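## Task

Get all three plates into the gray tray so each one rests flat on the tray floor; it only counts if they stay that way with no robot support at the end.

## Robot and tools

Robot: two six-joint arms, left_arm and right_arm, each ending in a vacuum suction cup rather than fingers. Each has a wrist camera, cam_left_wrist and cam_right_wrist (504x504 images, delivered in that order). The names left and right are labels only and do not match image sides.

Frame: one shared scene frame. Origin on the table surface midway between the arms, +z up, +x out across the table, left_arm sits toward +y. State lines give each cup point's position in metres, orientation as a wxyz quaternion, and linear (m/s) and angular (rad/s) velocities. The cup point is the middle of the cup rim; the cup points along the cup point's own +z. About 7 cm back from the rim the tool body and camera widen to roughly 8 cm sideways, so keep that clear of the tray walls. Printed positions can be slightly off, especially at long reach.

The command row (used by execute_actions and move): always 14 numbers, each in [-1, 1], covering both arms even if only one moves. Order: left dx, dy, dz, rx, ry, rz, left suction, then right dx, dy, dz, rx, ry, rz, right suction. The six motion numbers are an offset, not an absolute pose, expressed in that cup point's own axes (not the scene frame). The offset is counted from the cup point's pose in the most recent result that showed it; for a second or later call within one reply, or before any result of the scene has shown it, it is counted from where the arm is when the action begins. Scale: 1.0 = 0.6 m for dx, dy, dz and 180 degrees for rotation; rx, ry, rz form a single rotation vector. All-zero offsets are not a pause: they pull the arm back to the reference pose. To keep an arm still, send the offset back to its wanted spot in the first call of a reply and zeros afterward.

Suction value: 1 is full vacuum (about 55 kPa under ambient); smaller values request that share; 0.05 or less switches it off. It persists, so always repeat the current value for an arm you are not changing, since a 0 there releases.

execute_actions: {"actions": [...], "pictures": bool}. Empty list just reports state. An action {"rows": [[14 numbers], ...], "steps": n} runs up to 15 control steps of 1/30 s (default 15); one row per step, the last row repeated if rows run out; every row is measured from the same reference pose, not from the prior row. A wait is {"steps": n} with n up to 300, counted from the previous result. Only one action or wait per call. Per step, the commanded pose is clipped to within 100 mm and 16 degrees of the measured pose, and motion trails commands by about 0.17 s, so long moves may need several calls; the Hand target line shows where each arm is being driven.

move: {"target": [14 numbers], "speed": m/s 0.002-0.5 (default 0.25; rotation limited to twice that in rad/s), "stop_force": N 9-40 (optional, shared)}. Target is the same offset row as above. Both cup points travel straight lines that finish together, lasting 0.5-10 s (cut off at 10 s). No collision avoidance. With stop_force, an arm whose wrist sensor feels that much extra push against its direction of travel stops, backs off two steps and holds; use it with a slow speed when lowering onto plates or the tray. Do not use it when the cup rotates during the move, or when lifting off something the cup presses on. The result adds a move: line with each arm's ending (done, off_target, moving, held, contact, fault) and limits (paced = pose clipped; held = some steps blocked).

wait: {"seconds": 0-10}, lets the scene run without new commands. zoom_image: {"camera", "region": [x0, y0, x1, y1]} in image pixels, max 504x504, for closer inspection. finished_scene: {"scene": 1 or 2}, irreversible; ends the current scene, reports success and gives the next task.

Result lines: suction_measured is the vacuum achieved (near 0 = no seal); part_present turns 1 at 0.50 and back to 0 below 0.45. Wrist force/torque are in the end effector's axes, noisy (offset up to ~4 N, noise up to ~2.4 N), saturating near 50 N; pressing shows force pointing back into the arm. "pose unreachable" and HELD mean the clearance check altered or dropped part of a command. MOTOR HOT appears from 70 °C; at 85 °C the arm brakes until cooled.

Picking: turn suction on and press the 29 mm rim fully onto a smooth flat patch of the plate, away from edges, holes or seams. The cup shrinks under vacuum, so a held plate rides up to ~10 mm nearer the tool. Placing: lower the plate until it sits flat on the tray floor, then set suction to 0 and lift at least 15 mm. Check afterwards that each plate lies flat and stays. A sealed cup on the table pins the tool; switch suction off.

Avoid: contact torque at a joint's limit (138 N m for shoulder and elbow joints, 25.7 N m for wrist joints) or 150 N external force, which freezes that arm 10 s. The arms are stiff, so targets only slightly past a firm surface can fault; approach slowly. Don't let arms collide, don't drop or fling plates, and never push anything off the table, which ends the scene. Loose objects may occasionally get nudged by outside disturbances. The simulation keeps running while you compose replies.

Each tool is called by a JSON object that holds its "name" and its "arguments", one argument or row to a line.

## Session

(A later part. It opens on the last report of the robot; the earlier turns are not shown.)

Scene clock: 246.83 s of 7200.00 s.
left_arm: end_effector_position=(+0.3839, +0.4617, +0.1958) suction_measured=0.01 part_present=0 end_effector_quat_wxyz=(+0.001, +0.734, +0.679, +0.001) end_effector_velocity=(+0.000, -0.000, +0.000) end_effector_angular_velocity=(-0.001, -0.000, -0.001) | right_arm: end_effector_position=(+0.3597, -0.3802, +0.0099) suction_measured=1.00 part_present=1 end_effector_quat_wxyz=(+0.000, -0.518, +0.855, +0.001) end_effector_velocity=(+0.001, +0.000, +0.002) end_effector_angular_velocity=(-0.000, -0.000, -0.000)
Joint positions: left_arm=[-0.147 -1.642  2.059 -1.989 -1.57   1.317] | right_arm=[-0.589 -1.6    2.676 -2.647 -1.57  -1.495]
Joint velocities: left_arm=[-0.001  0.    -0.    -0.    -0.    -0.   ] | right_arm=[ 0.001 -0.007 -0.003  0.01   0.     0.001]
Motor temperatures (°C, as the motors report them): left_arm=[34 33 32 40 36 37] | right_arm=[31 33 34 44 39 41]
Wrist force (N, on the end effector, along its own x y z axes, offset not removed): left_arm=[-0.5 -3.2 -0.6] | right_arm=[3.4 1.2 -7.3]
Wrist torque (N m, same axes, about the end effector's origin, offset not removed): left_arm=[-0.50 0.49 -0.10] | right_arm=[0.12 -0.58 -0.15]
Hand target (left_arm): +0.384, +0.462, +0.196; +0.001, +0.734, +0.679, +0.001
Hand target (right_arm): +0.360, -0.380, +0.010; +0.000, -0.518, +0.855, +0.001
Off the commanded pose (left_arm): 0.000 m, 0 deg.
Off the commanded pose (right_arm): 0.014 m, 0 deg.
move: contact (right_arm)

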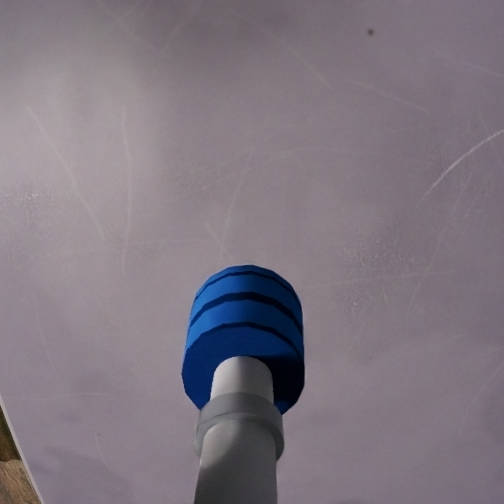

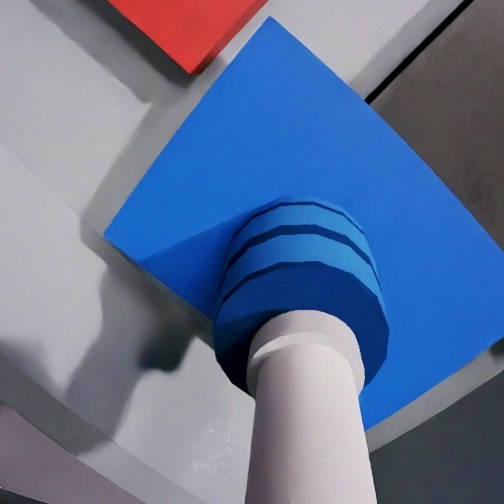

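{"name": "move", "arguments": {
  "target": [0,0,0,0,0,0,0,0,0,-0.008,0,0,0,0],
  "speed": 0.005
}}

{"name": "move", "arguments": {
  "target": [0,0,0,0,0,0,0,0,0,-0.045,0,0,0,0],
  "speed": 0.03
}}

{"name": "move", "arguments": {
  "target": [0,0,0,0,0,0,0,-0.087,-0.112,0,0,0,0,0],
  "speed": 0.05
}}

{"name": "move", "arguments": {
  "target": [0,0,0,0,0,0,0,0,0,0.063,0,0,0,1],
  "speed": 0.012,
  "stop_force": 10
}}

{"name": "move", "arguments": {
  "target": [0,0,0,0,0,0,0,-0.019,-0.017,0,0,0,0,1],
  "speed": 0.005,
  "stop_force": 10
}}

{"name": "move", "arguments": {
  "target": [0,0,0,0,0,0,0,0,0,-0.01,0,0,0,0],
  "speed": 0.006
}}

{"name": "move", "arguments": {
  "target": [0,0,0,0,0,0,0,0.05,-0.05,-0.35,0,0,0,0],
  "speed": 0.1
}}

Scene clock: 260.27 s of 7200.00 s.
left_arm: end_effector_position=(+0.3839, +0.4617, +0.1958) suction_measured=0.01 part_present=0 end_effector_quat_wxyz=(+0.001, +0.734, +0.679, +0.001) end_effector_velocity=(+0.000, +0.001, -0.000) end_effector_angular_velocity=(+0.000, -0.000, +0.001) | right_arm: end_effector_position=(+0.3597, -0.3802, +0.0146) suction_measured=0.00 part_present=0 end_effector_quat_wxyz=(+0.000, -0.518, +0.855, +0.001) end_effector_velocity=(+0.000, -0.000, +0.001) end_effector_angular_velocity=(-0.000, -0.001, -0.002)
Joint positions: left_arm=[-0.147 -1.642  2.059 -1.989 -1.57   1.317] | right_arm=[-0.589 -1.621  2.671 -2.62  -1.57  -1.495]
Joint velocities: left_arm=[ 0.001  0.     0.    -0.     0.     0.   ] | right_arm=[-0.001 -0.005 -0.001  0.005  0.     0.001]
Motor temperatures (°C, as the motors report them): left_arm=[34 33 32 40 36 37] | right_arm=[31 33 34 44 39 41]
Wrist force (N, on the end effector, along its own x y z axes, offset not removed): left_arm=[-0.8 3.1 2.3] | right_arm=[3.2 1.1 -2.1]
Wrist torque (N m, same axes, about the end effector's origin, offset not removed): left_arm=[0.40 0.12 0.16] | right_arm=[0.03 -0.40 -0.14]
Hand target (left_arm): +0.384, +0.462, +0.196; +0.001, +0.734, +0.679, +0.001
Hand target (right_arm): +0.360, -0.380, +0.015; +0.000, -0.518, +0.855, +0.001
Off the commanded pose (left_arm): 0.000 m, 0 deg.
Off the commanded pose (right_arm): 0.000 m, 0 deg.
After step 90, 9.30 s passed at rest.
move: done

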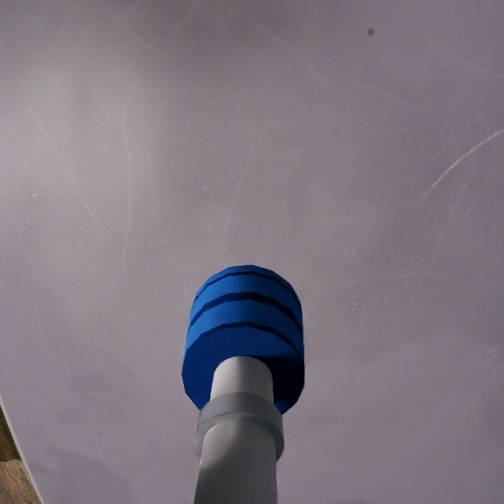

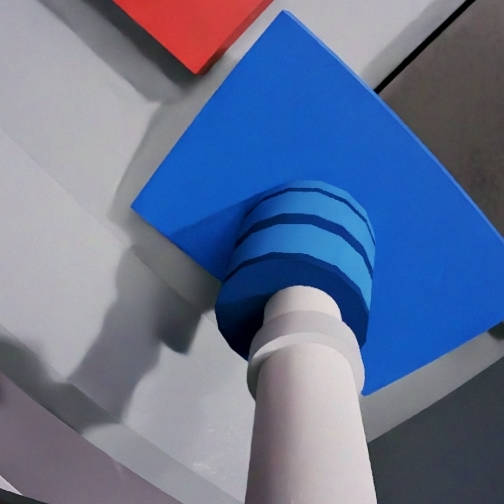

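Scene clock: 261.50 s of 7200.00 s.
left_arm: end_effector_position=(+0.3839, +0.4617, +0.1958) suction_measured=0.01 part_present=0 end_effector_quat_wxyz=(+0.001, +0.734, +0.679, +0.001) end_effector_velocity=(-0.000, -0.000, -0.000) end_effector_angular_velocity=(+0.001, -0.000, -0.001) | right_arm: end_effector_position=(+0.3597, -0.3801, +0.0415) suction_measured=0.00 part_present=0 end_effector_quat_wxyz=(+0.000, -0.518, +0.855, +0.001) end_effector_velocity=(+0.000, -0.000, +0.002) end_effector_angular_velocity=(-0.000, -0.000, -0.000)
Joint positions: left_arm=[-0.147 -1.642  2.059 -1.989 -1.57   1.317] | right_arm=[-0.589 -1.733  2.637 -2.475 -1.57  -1.495]
Joint velocities: left_arm=[-0.001  0.     0.     0.     0.001 -0.   ] | right_arm=[-0.001 -0.008 -0.003  0.01  -0.    -0.   ]
Motor temperatures (°C, as the motors report them): left_arm=[34 33 32 40 36 37] | right_arm=[31 33 34 44 39 41]
Wrist force (N, on the end effector, along its own x y z axes, offset not removed): left_arm=[0.8 -1.0 0.8] | right_arm=[3.8 1.3 -0.4]
Wrist torque (N m, same axes, about the end effector's origin, offset not removed): left_arm=[-0.19 -0.16 0.23] | right_arm=[0.10 -0.73 -0.26]
Hand target (left_arm): +0.384, +0.462, +0.196; +0.001, +0.734, +0.679, +0.001
Hand target (right_arm): +0.360, -0.380, +0.042; +0.000, -0.518, +0.855, +0.001
Off the commanded pose (left_arm): 0.000 m, 0 deg.
Off the commanded pose (right_arm): 0.000 m, 0 deg.
move: done

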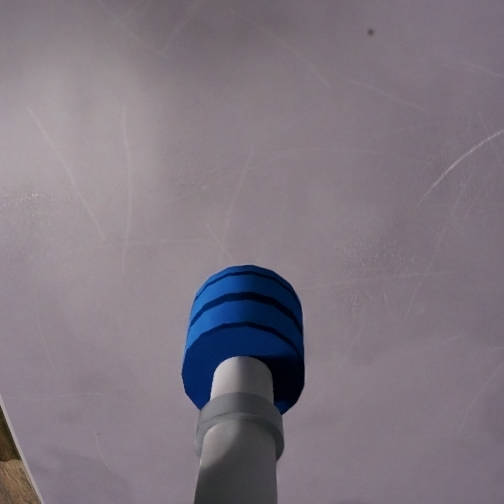

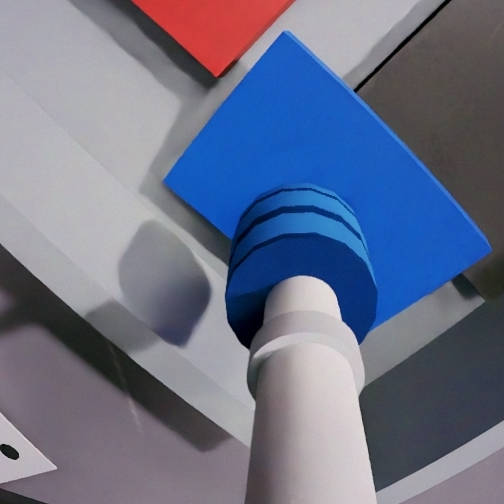

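Scene clock: 263.57 s of 7200.00 s.
left_arm: end_effector_position=(+0.3839, +0.4617, +0.1958) suction_measured=0.01 part_present=0 end_effector_quat_wxyz=(+0.001, +0.734, +0.679, +0.001) end_effector_velocity=(-0.000, -0.001, -0.000) end_effector_angular_velocity=(+0.000, +0.000, -0.003) | right_arm: end_effector_position=(+0.4432, -0.3648, +0.0413) suction_measured=0.00 part_present=0 end_effector_quat_wxyz=(+0.000, -0.518, +0.855, +0.001) end_effector_velocity=(+0.002, +0.000, -0.000) end_effector_angular_velocity=(+0.000, +0.001, -0.001)
Joint positions: left_arm=[-0.147 -1.642  2.059 -1.989 -1.57   1.317] | right_arm=[-0.457 -1.502  2.427 -2.495 -1.569 -1.363]
Joint velocities: left_arm=[-0.003 -0.     0.    -0.     0.     0.   ] | right_arm=[ 0.002  0.006 -0.006  0.    -0.     0.003]
Motor temperatures (°C, as the motors report them): left_arm=[34 33 32 40 36 37] | right_arm=[31 33 34 44 39 41]
Wrist force (N, on the end effector, along its own x y z axes, offset not removed): left_arm=[-0.9 0.2 0.7] | right_arm=[2.6 0.3 0.6]
Wrist torque (N m, same axes, about the end effector's origin, offset not removed): left_arm=[-0.15 0.14 -0.04] | right_arm=[0.00 -0.45 -0.21]
Hand target (left_arm): +0.384, +0.462, +0.196; +0.001, +0.734, +0.679, +0.001
Hand target (right_arm): +0.443, -0.365, +0.041; +0.000, -0.518, +0.855, +0.001
Off the commanded pose (left_arm): 0.000 m, 0 deg.
Off the commanded pose (right_arm): 0.000 m, 0 deg.
move: done

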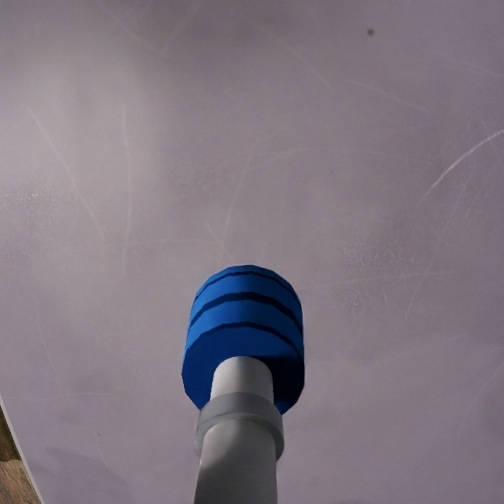

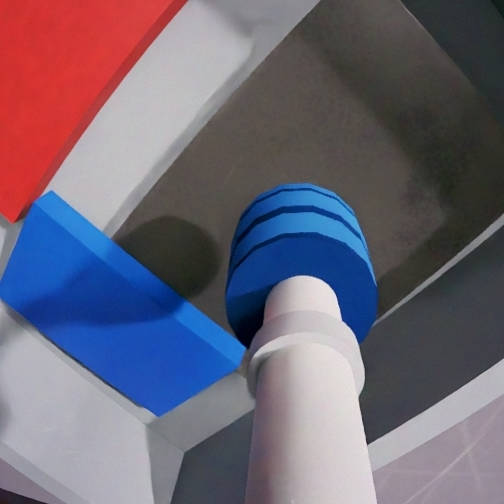

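Scene clock: 266.93 s of 7200.00 s.
left_arm: end_effector_position=(+0.3839, +0.4617, +0.1958) suction_measured=0.01 part_present=0 end_effector_quat_wxyz=(+0.001, +0.734, +0.679, +0.001) end_effector_velocity=(+0.000, -0.000, +0.000) end_effector_angular_velocity=(-0.001, +0.000, +0.000) | right_arm: end_effector_position=(+0.4432, -0.3648, +0.0036) suction_measured=0.93 part_present=1 end_effector_quat_wxyz=(+0.000, -0.518, +0.855, +0.001) end_effector_velocity=(+0.000, -0.000, -0.002) end_effector_angular_velocity=(+0.000, -0.000, -0.000)
Joint positions: left_arm=[-0.147 -1.642  2.059 -1.989 -1.57   1.317] | right_arm=[-0.457 -1.387  2.459 -2.643 -1.569 -1.363]
Joint velocities: left_arm=[ 0.     0.    -0.     0.    -0.001  0.   ] | right_arm=[-0.     0.007  0.002 -0.009  0.    -0.   ]
Motor temperatures (°C, as the motors report them): left_arm=[34 33 32 40 36 37] | right_arm=[31 33 34 44 39 41]
Wrist force (N, on the end effector, along its own x y z axes, offset not removed): left_arm=[-1.5 0.3 2.7] | right_arm=[4.3 0.7 1.7]
Wrist torque (N m, same axes, about the end effector's origin, offset not removed): left_arm=[-0.28 0.27 0.18] | right_arm=[-0.08 -0.62 -0.14]
Hand target (left_arm): +0.384, +0.462, +0.196; +0.001, +0.734, +0.679, +0.001
Hand target (right_arm): +0.443, -0.365, +0.003; +0.000, -0.518, +0.855, +0.001
Off the commanded pose (left_arm): 0.000 m, 0 deg.
Off the commanded pose (right_arm): 0.000 m, 0 deg.
move: done

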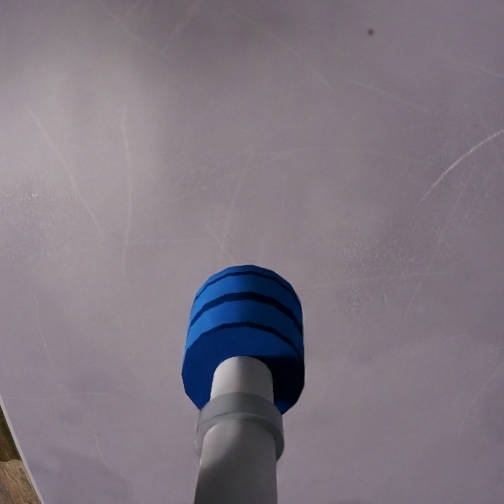

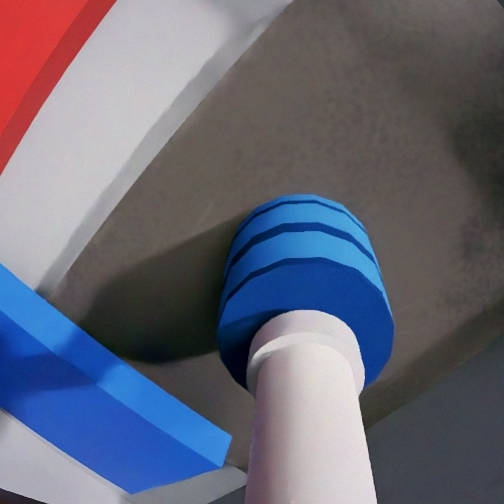

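Scene clock: 270.20 s of 7200.00 s.
left_arm: end_effector_position=(+0.3839, +0.4617, +0.1958) suction_measured=0.01 part_present=0 end_effector_quat_wxyz=(+0.001, +0.734, +0.679, +0.001) end_effector_velocity=(-0.000, +0.000, -0.000) end_effector_angular_velocity=(-0.000, +0.000, +0.001) | right_arm: end_effector_position=(+0.4574, -0.3595, +0.0036) suction_measured=1.00 part_present=1 end_effector_quat_wxyz=(+0.000, -0.518, +0.855, +0.001) end_effector_velocity=(+0.000, +0.001, -0.000) end_effector_angular_velocity=(+0.000, +0.001, -0.001)
Joint positions: left_arm=[-0.147 -1.642  2.059 -1.989 -1.57   1.317] | right_arm=[-0.433 -1.359  2.42  -2.631 -1.569 -1.339]
Joint velocities: left_arm=[ 0.001 -0.     0.    -0.    -0.     0.   ] | right_arm=[ 0.002  0.002 -0.002  0.001  0.     0.004]
Motor temperatures (°C, as the motors report them): left_arm=[34 33 32 40 36 37] | right_arm=[31 33 34 44 39 41]
Wrist force (N, on the end effector, along its own x y z axes, offset not removed): left_arm=[1.2 -0.3 3.1] | right_arm=[2.1 1.3 -0.6]
Wrist torque (N m, same axes, about the end effector's origin, offset not removed): left_arm=[-0.30 0.08 0.13] | right_arm=[0.11 -0.51 -0.15]
Hand target (left_arm): +0.384, +0.462, +0.196; +0.001, +0.734, +0.679, +0.001
Hand target (right_arm): +0.457, -0.359, +0.004; +0.000, -0.518, +0.855, +0.001
Off the commanded pose (left_arm): 0.000 m, 0 deg.
Off the commanded pose (right_arm): 0.000 m, 0 deg.
move: done

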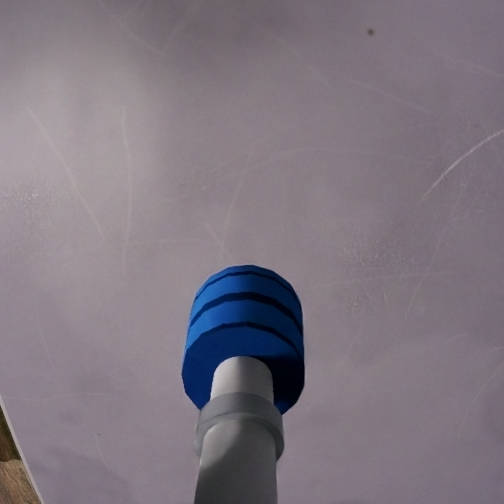

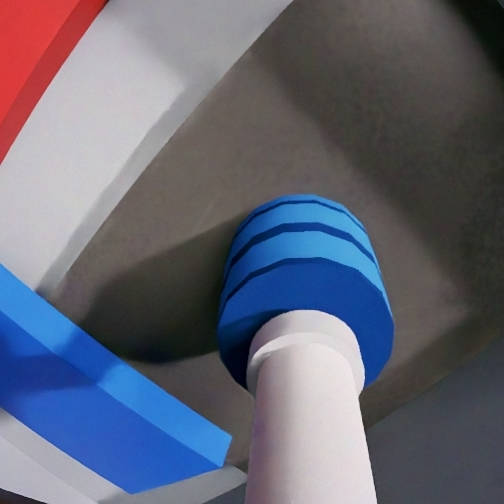

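Scene clock: 271.43 s of 7200.00 s.
left_arm: end_effector_position=(+0.3839, +0.4617, +0.1958) suction_measured=0.01 part_present=0 end_effector_quat_wxyz=(+0.001, +0.734, +0.679, +0.001) end_effector_velocity=(-0.000, +0.000, -0.000) end_effector_angular_velocity=(-0.000, +0.000, +0.000) | right_arm: end_effector_position=(+0.4574, -0.3594, +0.0095) suction_measured=0.00 part_present=0 end_effector_quat_wxyz=(+0.000, -0.518, +0.855, +0.001) end_effector_velocity=(+0.001, +0.000, +0.002) end_effector_angular_velocity=(-0.001, -0.002, +0.002)
Joint positions: left_arm=[-0.147 -1.642  2.059 -1.989 -1.57   1.317] | right_arm=[-0.433 -1.377  2.416 -2.609 -1.569 -1.339]
Joint velocities: left_arm=[ 0.  0.  0. -0. -0.  0.] | right_arm=[ 0.001 -0.005 -0.001  0.004 -0.    -0.001]
Motor temperatures (°C, as the motors report them): left_arm=[34 33 32 40 36 37] | right_arm=[31 33 34 44 39 41]
Wrist force (N, on the end effector, along its own x y z axes, offset not removed): left_arm=[-0.4 0.3 1.0] | right_arm=[3.5 2.1 -3.8]
Wrist torque (N m, same axes, about the end effector's origin, offset not removed): left_arm=[-0.18 0.29 0.06] | right_arm=[0.22 -0.62 -0.12]
Hand target (left_arm): +0.384, +0.462, +0.196; +0.001, +0.734, +0.679, +0.001
Hand target (right_arm): +0.457, -0.359, +0.010; +0.000, -0.518, +0.855, +0.001
Off the commanded pose (left_arm): 0.000 m, 0 deg.
Off the commanded pose (right_arm): 0.000 m, 0 deg.
move: done

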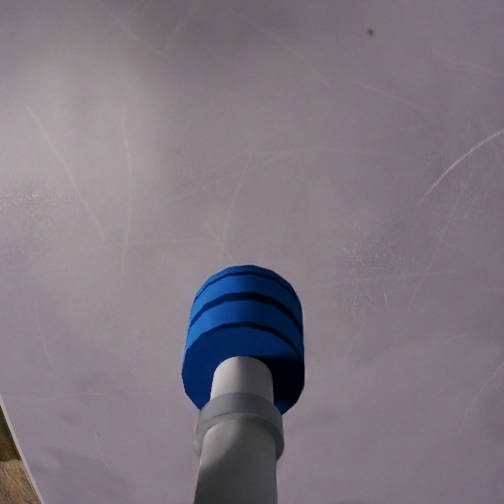

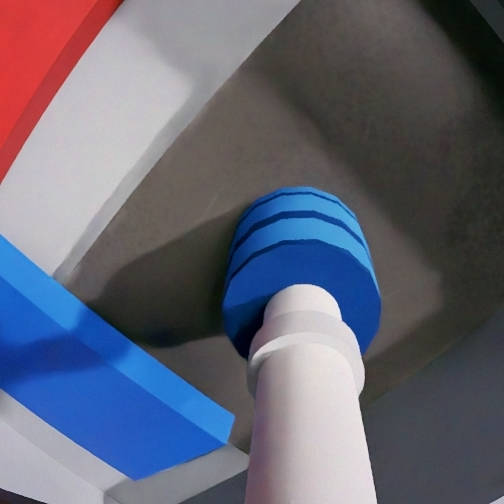

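Scene clock: 274.03 s of 7200.00 s.
left_arm: end_effector_position=(+0.3839, +0.4617, +0.1958) suction_measured=0.01 part_present=0 end_effector_quat_wxyz=(+0.001, +0.734, +0.679, +0.001) end_effector_velocity=(+0.000, +0.000, +0.000) end_effector_angular_velocity=(+0.000, -0.000, +0.000) | right_arm: end_effector_position=(+0.4704, -0.4000, +0.2195) suction_measured=0.00 part_present=0 end_effector_quat_wxyz=(+0.000, -0.518, +0.855, +0.001) end_effector_velocity=(+0.000, -0.001, +0.002) end_effector_angular_velocity=(+0.000, +0.001, -0.002)
Joint positions: left_arm=[-0.147 -1.642  2.059 -1.989 -1.57   1.317] | right_arm=[-0.523 -1.754  2.089 -1.905 -1.57  -1.43 ]
Joint velocities: left_arm=[ 0. -0. -0. -0.  0.  0.] | right_arm=[-0.003 -0.001 -0.004  0.006 -0.    -0.001]
Motor temperatures (°C, as the motors report them): left_arm=[34 33 32 40 36 37] | right_arm=[31 33 34 44 39 41]
Wrist force (N, on the end effector, along its own x y z axes, offset not removed): left_arm=[-1.1 -1.8 -0.3] | right_arm=[1.7 0.6 -1.4]
Wrist torque (N m, same axes, about the end effector's origin, offset not removed): left_arm=[-0.37 0.41 0.19] | right_arm=[0.04 -0.33 -0.27]
Hand target (left_arm): +0.384, +0.462, +0.196; +0.001, +0.734, +0.679, +0.001
Hand target (right_arm): +0.470, -0.400, +0.220; +0.000, -0.518, +0.855, +0.001
Off the commanded pose (left_arm): 0.000 m, 0 deg.
Off the commanded pose (right_arm): 0.000 m, 0 deg.
move: done

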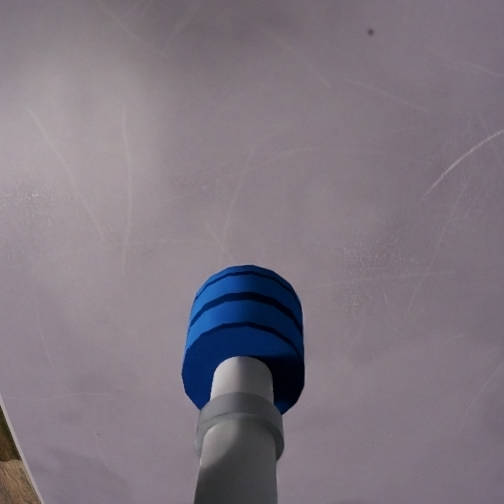

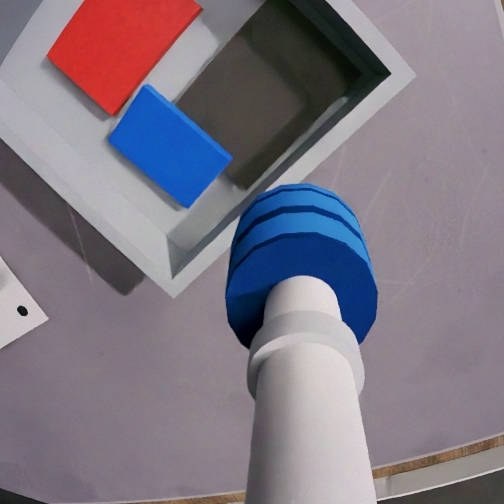

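{"name": "move", "arguments": {
  "target": [0,0,0,0,0,0,0,0.034,0.158,0.1,0,0,0,0],
  "speed": 0.15
}}

{"name": "move", "arguments": {
  "target": [0,0,0,0,0,0,0,0,0,0.2,0,0,0,0],
  "speed": 0.1
}}

{"name": "move", "arguments": {
  "target": [0,0,0,0,0,0,0,0,0,0.052,0,0,0,1],
  "speed": 0.01,
  "stop_force": 10
}}

{"name": "move", "arguments": {
  "target": [0,0,0,0,0,0,0,0.017,0.015,-0.008,0,0,0,1],
  "speed": 0.006
}}

{"name": "move", "arguments": {
  "target": [0,0,0,0,0,0,0,0,0,0.03,0,0,0,1],
  "speed": 0.005,
  "stop_force": 9
}}

Scene clock: 284.30 s of 7200.00 s.
left_arm: end_effector_position=(+0.3839, +0.4617, +0.1958) suction_measured=0.01 part_present=0 end_effector_quat_wxyz=(+0.001, +0.734, +0.679, +0.001) end_effector_velocity=(+0.000, -0.000, +0.000) end_effector_angular_velocity=(-0.000, -0.000, -0.001) | right_arm: end_effector_position=(+0.3769, -0.3743, +0.1598) suction_measured=0.00 part_present=0 end_effector_quat_wxyz=(+0.000, -0.518, +0.855, +0.001) end_effector_velocity=(-0.002, +0.000, -0.001) end_effector_angular_velocity=(+0.000, -0.001, -0.000)
Joint positions: left_arm=[-0.147 -1.642  2.059 -1.989 -1.57   1.317] | right_arm=[-0.547 -1.966  2.394 -1.998 -1.57  -1.453]
Joint velocities: left_arm=[-0.001 -0.    -0.    -0.    -0.     0.   ] | right_arm=[-0.001 -0.005  0.005  0.     0.    -0.001]
Motor temperatures (°C, as the motors report them): left_arm=[34 33 32 40 36 37] | right_arm=[31 33 34 44 39 41]
Wrist force (N, on the end effector, along its own x y z axes, offset not removed): left_arm=[1.8 0.3 0.8] | right_arm=[2.8 4.4 -0.9]
Wrist torque (N m, same axes, about the end effector's origin, offset not removed): left_arm=[-0.05 -0.04 0.17] | right_arm=[0.46 -0.43 -0.26]
Hand target (left_arm): +0.384, +0.462, +0.196; +0.001, +0.734, +0.679, +0.001
Hand target (right_arm): +0.377, -0.374, +0.160; +0.000, -0.518, +0.855, +0.001
Off the commanded pose (left_arm): 0.000 m, 0 deg.
Off the commanded pose (right_arm): 0.000 m, 0 deg.
After step 90, 6.00 s passed at rest.
move: done

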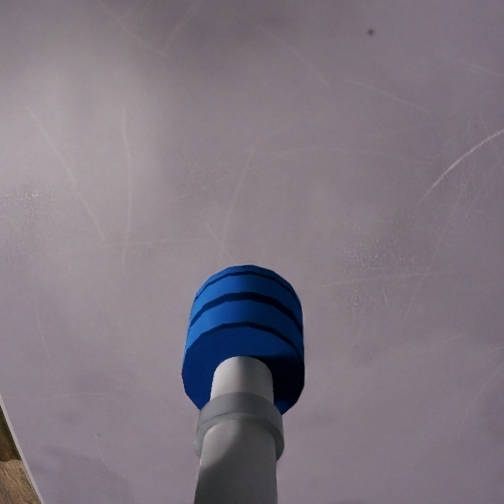

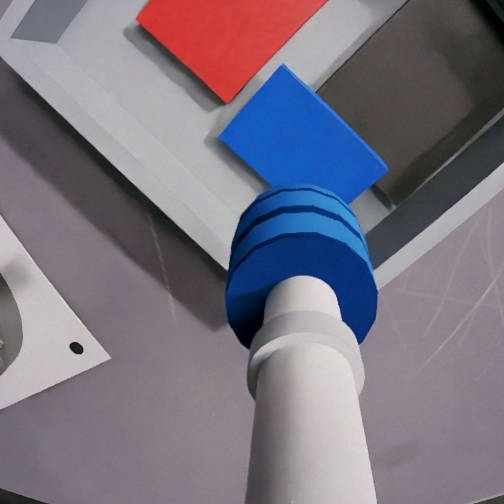

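Scene clock: 286.00 s of 7200.00 s.
left_arm: end_effector_position=(+0.3839, +0.4617, +0.1958) suction_measured=0.01 part_present=0 end_effector_quat_wxyz=(+0.001, +0.734, +0.679, +0.001) end_effector_velocity=(+0.000, -0.000, +0.000) end_effector_angular_velocity=(-0.000, -0.000, -0.000) | right_arm: end_effector_position=(+0.3768, -0.3743, +0.0398) suction_measured=0.00 part_present=0 end_effector_quat_wxyz=(+0.000, -0.518, +0.855, +0.001) end_effector_velocity=(+0.001, -0.000, -0.002) end_effector_angular_velocity=(-0.000, +0.000, +0.001)
Joint positions: left_arm=[-0.147 -1.642  2.059 -1.989 -1.57   1.317] | right_arm=[-0.547 -1.672  2.597 -2.496 -1.57  -1.453]
Joint velocities: left_arm=[-0.  0. -0.  0. -0. -0.] | right_arm=[-0.     0.01   0.001 -0.011 -0.    -0.002]
Motor temperatures (°C, as the motors report them): left_arm=[34 33 32 40 36 37] | right_arm=[31 33 34 44 39 41]
Wrist force (N, on the end effector, along its own x y z axes, offset not removed): left_arm=[-0.6 -1.3 -0.5] | right_arm=[2.5 1.1 1.5]
Wrist torque (N m, same axes, about the end effector's origin, offset not removed): left_arm=[-0.33 0.22 0.00] | right_arm=[0.11 -0.51 -0.19]
Hand target (left_arm): +0.384, +0.462, +0.196; +0.001, +0.734, +0.679, +0.001
Hand target (right_arm): +0.377, -0.374, +0.040; +0.000, -0.518, +0.855, +0.001
Off the commanded pose (left_arm): 0.000 m, 0 deg.
Off the commanded pose (right_arm): 0.000 m, 0 deg.
move: done

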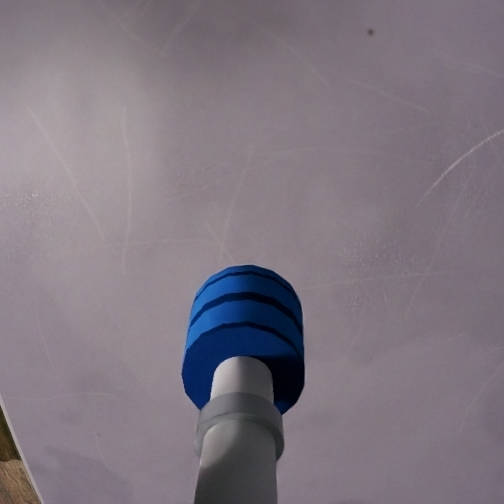

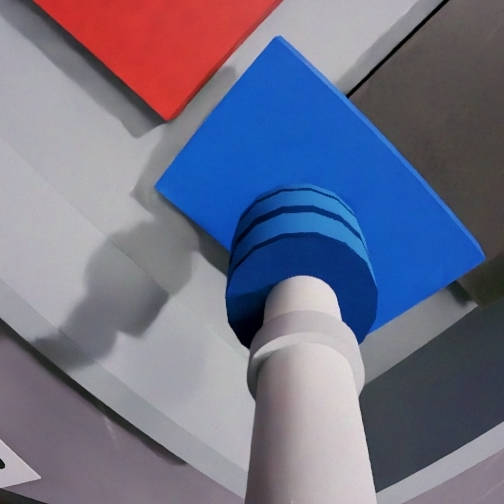

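Scene clock: 289.33 s of 7200.00 s.
left_arm: end_effector_position=(+0.3839, +0.4617, +0.1958) suction_measured=0.01 part_present=0 end_effector_quat_wxyz=(+0.001, +0.734, +0.679, +0.001) end_effector_velocity=(-0.000, +0.000, -0.000) end_effector_angular_velocity=(-0.000, +0.000, +0.001) | right_arm: end_effector_position=(+0.3768, -0.3743, +0.0087) suction_measured=0.93 part_present=1 end_effector_quat_wxyz=(+0.000, -0.518, +0.855, +0.001) end_effector_velocity=(-0.000, +0.000, -0.002) end_effector_angular_velocity=(+0.000, +0.001, -0.002)
Joint positions: left_arm=[-0.147 -1.642  2.059 -1.989 -1.57   1.317] | right_arm=[-0.547 -1.549  2.632 -2.653 -1.57  -1.453]
Joint velocities: left_arm=[ 0.001  0.     0.     0.    -0.    -0.   ] | right_arm=[-0.     0.008  0.003 -0.01   0.     0.001]
Motor temperatures (°C, as the motors report them): left_arm=[34 33 32 40 36 37] | right_arm=[31 33 34 44 39 41]
Wrist force (N, on the end effector, along its own x y z axes, offset not removed): left_arm=[2.8 0.2 -2.6] | right_arm=[5.7 2.4 -9.2]
Wrist torque (N m, same axes, about the end effector's origin, offset not removed): left_arm=[-0.05 -0.32 0.19] | right_arm=[0.12 -0.89 -0.19]
Hand target (left_arm): +0.384, +0.462, +0.196; +0.001, +0.734, +0.679, +0.001
Hand target (right_arm): +0.377, -0.374, +0.009; +0.000, -0.518, +0.855, +0.001
Off the commanded pose (left_arm): 0.000 m, 0 deg.
Off the commanded pose (right_arm): 0.000 m, 0 deg.
move: done

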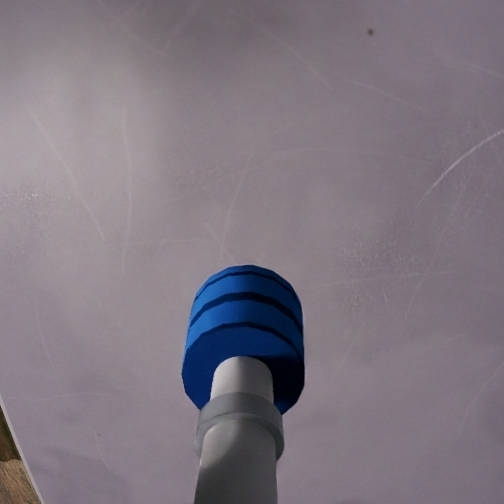

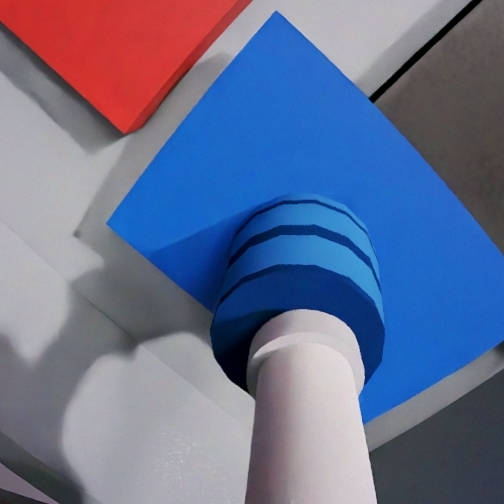

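Scene clock: 291.97 s of 7200.00 s.
left_arm: end_effector_position=(+0.3839, +0.4617, +0.1958) suction_measured=0.01 part_present=0 end_effector_quat_wxyz=(+0.001, +0.734, +0.679, +0.001) end_effector_velocity=(-0.000, -0.000, +0.000) end_effector_angular_velocity=(-0.001, +0.000, +0.000) | right_arm: end_effector_position=(+0.3642, -0.3792, +0.0135) suction_measured=1.00 part_present=1 end_effector_quat_wxyz=(+0.000, -0.518, +0.855, +0.001) end_effector_velocity=(-0.001, -0.001, +0.000) end_effector_angular_velocity=(-0.000, -0.000, -0.001)
Joint positions: left_arm=[-0.147 -1.642  2.059 -1.989 -1.57   1.317] | right_arm=[-0.579 -1.604  2.661 -2.627 -1.57  -1.485]
Joint velocities: left_arm=[ 0.    -0.    -0.     0.    -0.001 -0.   ] | right_arm=[-0.003 -0.004  0.002  0.002 -0.    -0.002]
Motor temperatures (°C, as the motors report them): left_arm=[34 33 32 40 36 37] | right_arm=[31 33 34 44 39 41]
Wrist force (N, on the end effector, along its own x y z axes, offset not removed): left_arm=[-1.6 -0.9 1.6] | right_arm=[2.0 0.5 -2.1]
Wrist torque (N m, same axes, about the end effector's origin, offset not removed): left_arm=[-0.29 0.41 0.05] | right_arm=[-0.08 -0.39 -0.21]
Hand target (left_arm): +0.384, +0.462, +0.196; +0.001, +0.734, +0.679, +0.001
Hand target (right_arm): +0.364, -0.379, +0.014; +0.000, -0.518, +0.855, +0.001
Off the commanded pose (left_arm): 0.000 m, 0 deg.
Off the commanded pose (right_arm): 0.000 m, 0 deg.
move: done

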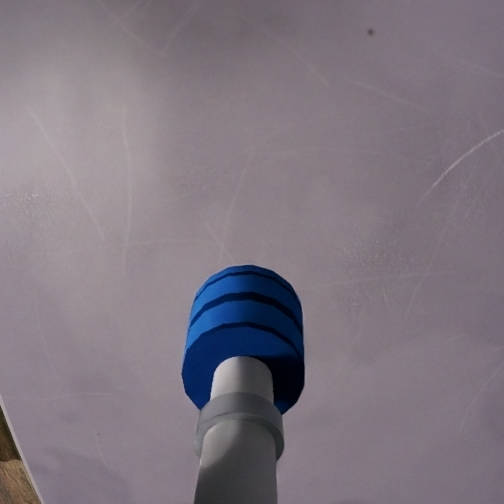

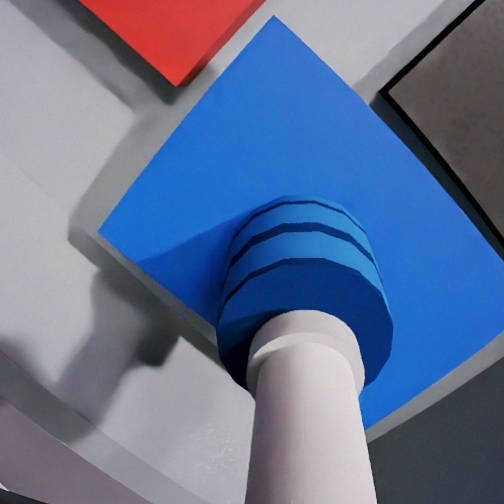

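Scene clock: 294.73 s of 7200.00 s.
left_arm: end_effector_position=(+0.3839, +0.4617, +0.1958) suction_measured=0.01 part_present=0 end_effector_quat_wxyz=(+0.001, +0.734, +0.679, +0.001) end_effector_velocity=(+0.000, -0.000, +0.000) end_effector_angular_velocity=(-0.000, -0.000, -0.000) | right_arm: end_effector_position=(+0.3641, -0.3792, +0.0016) suction_measured=1.00 part_present=1 end_effector_quat_wxyz=(+0.000, -0.518, +0.855, +0.001) end_effector_velocity=(-0.000, +0.001, +0.001) end_effector_angular_velocity=(+0.001, +0.002, +0.001)
Joint positions: left_arm=[-0.147 -1.642  2.059 -1.989 -1.57   1.317] | right_arm=[-0.579 -1.549  2.673 -2.694 -1.57  -1.485]
Joint velocities: left_arm=[-0.  0. -0. -0. -0.  0.] | right_arm=[ 0.001 -0.007 -0.002  0.011  0.     0.001]
Motor temperatures (°C, as the motors report them): left_arm=[34 33 32 40 36 37] | right_arm=[31 33 34 44 39 41]
Wrist force (N, on the end effector, along its own x y z axes, offset not removed): left_arm=[2.3 -0.1 0.7] | right_arm=[2.0 -2.3 -26.8]
Wrist torque (N m, same axes, about the end effector's origin, offset not removed): left_arm=[-0.21 -0.31 -0.02] | right_arm=[-0.01 -0.51 -0.11]
Hand target (left_arm): +0.384, +0.462, +0.196; +0.001, +0.734, +0.679, +0.001
Hand target (right_arm): +0.364, -0.379, +0.002; +0.000, -0.518, +0.855, +0.001
Off the commanded pose (left_arm): 0.000 m, 0 deg.
Off the commanded pose (right_arm): 0.006 m, 0 deg.
move: contact (right_arm)

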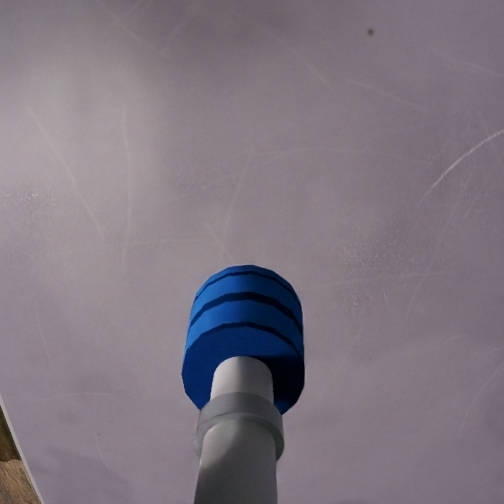

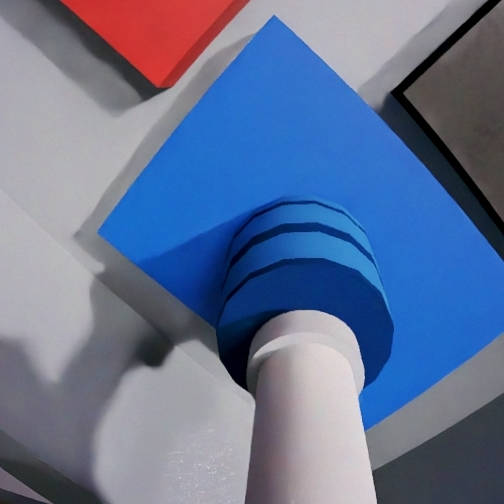

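{"name": "move", "arguments": {
  "target": [0,0,0,0,0,0,0,0,0,-0.012,0,0,0,0],
  "speed": 0.007
}}

{"name": "move", "arguments": {
  "target": [0,0,0,0,0,0,0,0,0,-0.15,0,0,0,0],
  "speed": 0.1
}}

{"name": "finished_scene", "arguments": {
  "scene": 1
}}

Scene clock: 300.30 s of 7200.00 s.
left_arm: end_effector_position=(+0.3839, +0.4617, +0.1958) suction_measured=0.01 part_present=0 end_effector_quat_wxyz=(+0.001, +0.734, +0.679, +0.001) end_effector_velocity=(-0.000, -0.000, -0.000) end_effector_angular_velocity=(-0.000, +0.000, -0.001) | right_arm: end_effector_position=(+0.3641, -0.3792, +0.0087) suction_measured=0.00 part_present=0 end_effector_quat_wxyz=(+0.000, -0.518, +0.855, +0.001) end_effector_velocity=(+0.000, +0.000, +0.001) end_effector_angular_velocity=(-0.000, -0.000, +0.002)
Joint positions: left_arm=[-0.147 -1.642  2.059 -1.989 -1.57   1.317] | right_arm=[-0.579 -1.582  2.666 -2.654 -1.57  -1.485]
Joint velocities: left_arm=[-0.  0.  0. -0. -0.  0.] | right_arm=[ 0.001 -0.006 -0.001  0.007 -0.    -0.001]
Motor temperatures (°C, as the motors report them): left_arm=[34 33 32 40 36 37] | right_arm=[31 33 34 44 39 41]
Wrist force (N, on the end effector, along its own x y z axes, offset not removed): left_arm=[-2.6 2.5 0.2] | right_arm=[2.1 1.2 -1.6]
Wrist torque (N m, same axes, about the end effector's origin, offset not removed): left_arm=[0.26 0.68 0.21] | right_arm=[0.14 -0.39 -0.12]
Hand target (left_arm): +0.384, +0.462, +0.196; +0.001, +0.734, +0.679, +0.001
Hand target (right_arm): +0.364, -0.379, +0.009; +0.000, -0.518, +0.855, +0.001
Off the commanded pose (left_arm): 0.000 m, 0 deg.
Off the commanded pose (right_arm): 0.000 m, 0 deg.
After step 90, 1.33 s passed at rest.
move: done

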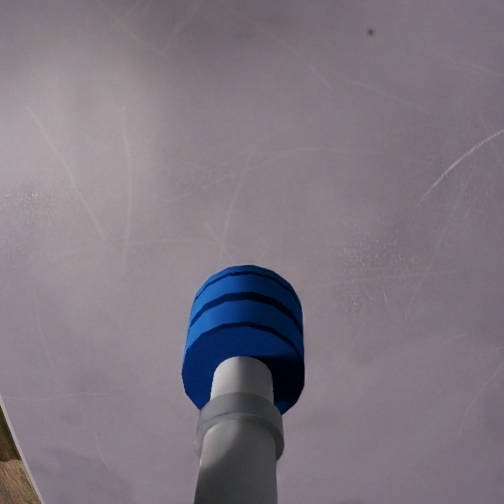

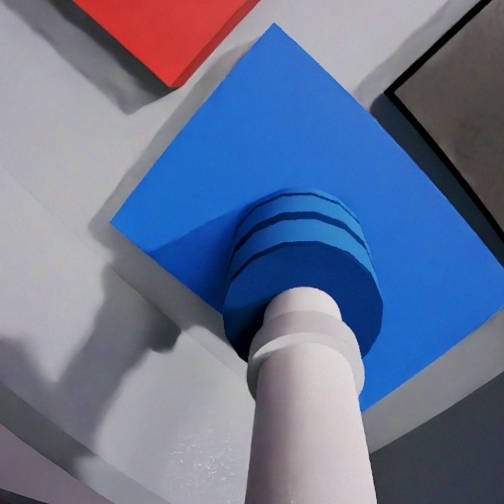

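Scene clock: 301.70 s of 7200.00 s.
left_arm: end_effector_position=(+0.3839, +0.4617, +0.1958) suction_measured=0.01 part_present=0 end_effector_quat_wxyz=(+0.001, +0.734, +0.679, +0.001) end_effector_velocity=(+0.000, +0.001, -0.000) end_effector_angular_velocity=(+0.000, -0.000, +0.001) | right_arm: end_effector_position=(+0.3642, -0.3792, +0.0987) suction_measured=0.00 part_present=0 end_effector_quat_wxyz=(+0.000, -0.518, +0.855, +0.001) end_effector_velocity=(-0.000, +0.000, +0.001) end_effector_angular_velocity=(+0.001, +0.001, +0.001)
Joint positions: left_arm=[-0.147 -1.642  2.059 -1.989 -1.57   1.317] | right_arm=[-0.579 -1.895  2.536 -2.211 -1.57  -1.485]
Joint velocities: left_arm=[ 0.001  0.    -0.    -0.     0.     0.   ] | right_arm=[ 0.    -0.004 -0.003  0.008  0.    -0.001]
Motor temperatures (°C, as the motors report them): left_arm=[34 33 32 40 36 37] | right_arm=[31 33 34 44 39 41]
Wrist force (N, on the end effector, along its own x y z axes, offset not removed): left_arm=[0.3 0.4 1.9] | right_arm=[-0.3 0.5 -0.1]
Wrist torque (N m, same axes, about the end effector's origin, offset not removed): left_arm=[-0.03 0.05 0.01] | right_arm=[-0.07 -0.24 -0.20]
Hand target (left_arm): +0.384, +0.462, +0.196; +0.001, +0.734, +0.679, +0.001
Hand target (right_arm): +0.364, -0.379, +0.099; +0.000, -0.518, +0.855, +0.001
Off the commanded pose (left_arm): 0.000 m, 0 deg.
Off the commanded pose (right_arm): 0.000 m, 0 deg.
move: done

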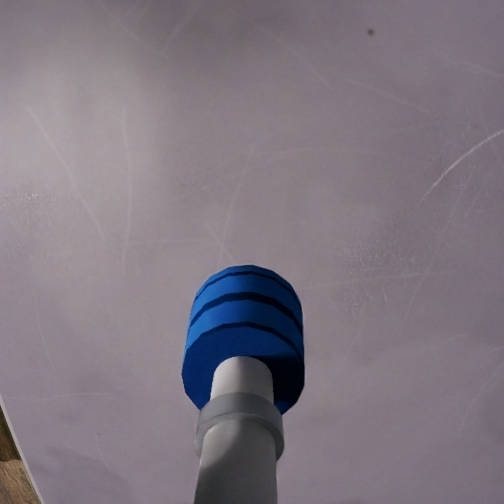

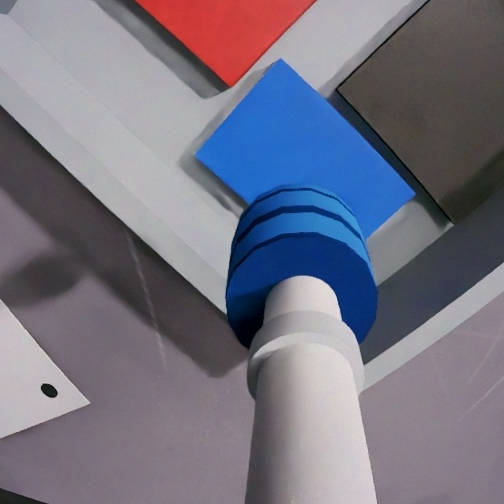

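The scene is finished: the task was done.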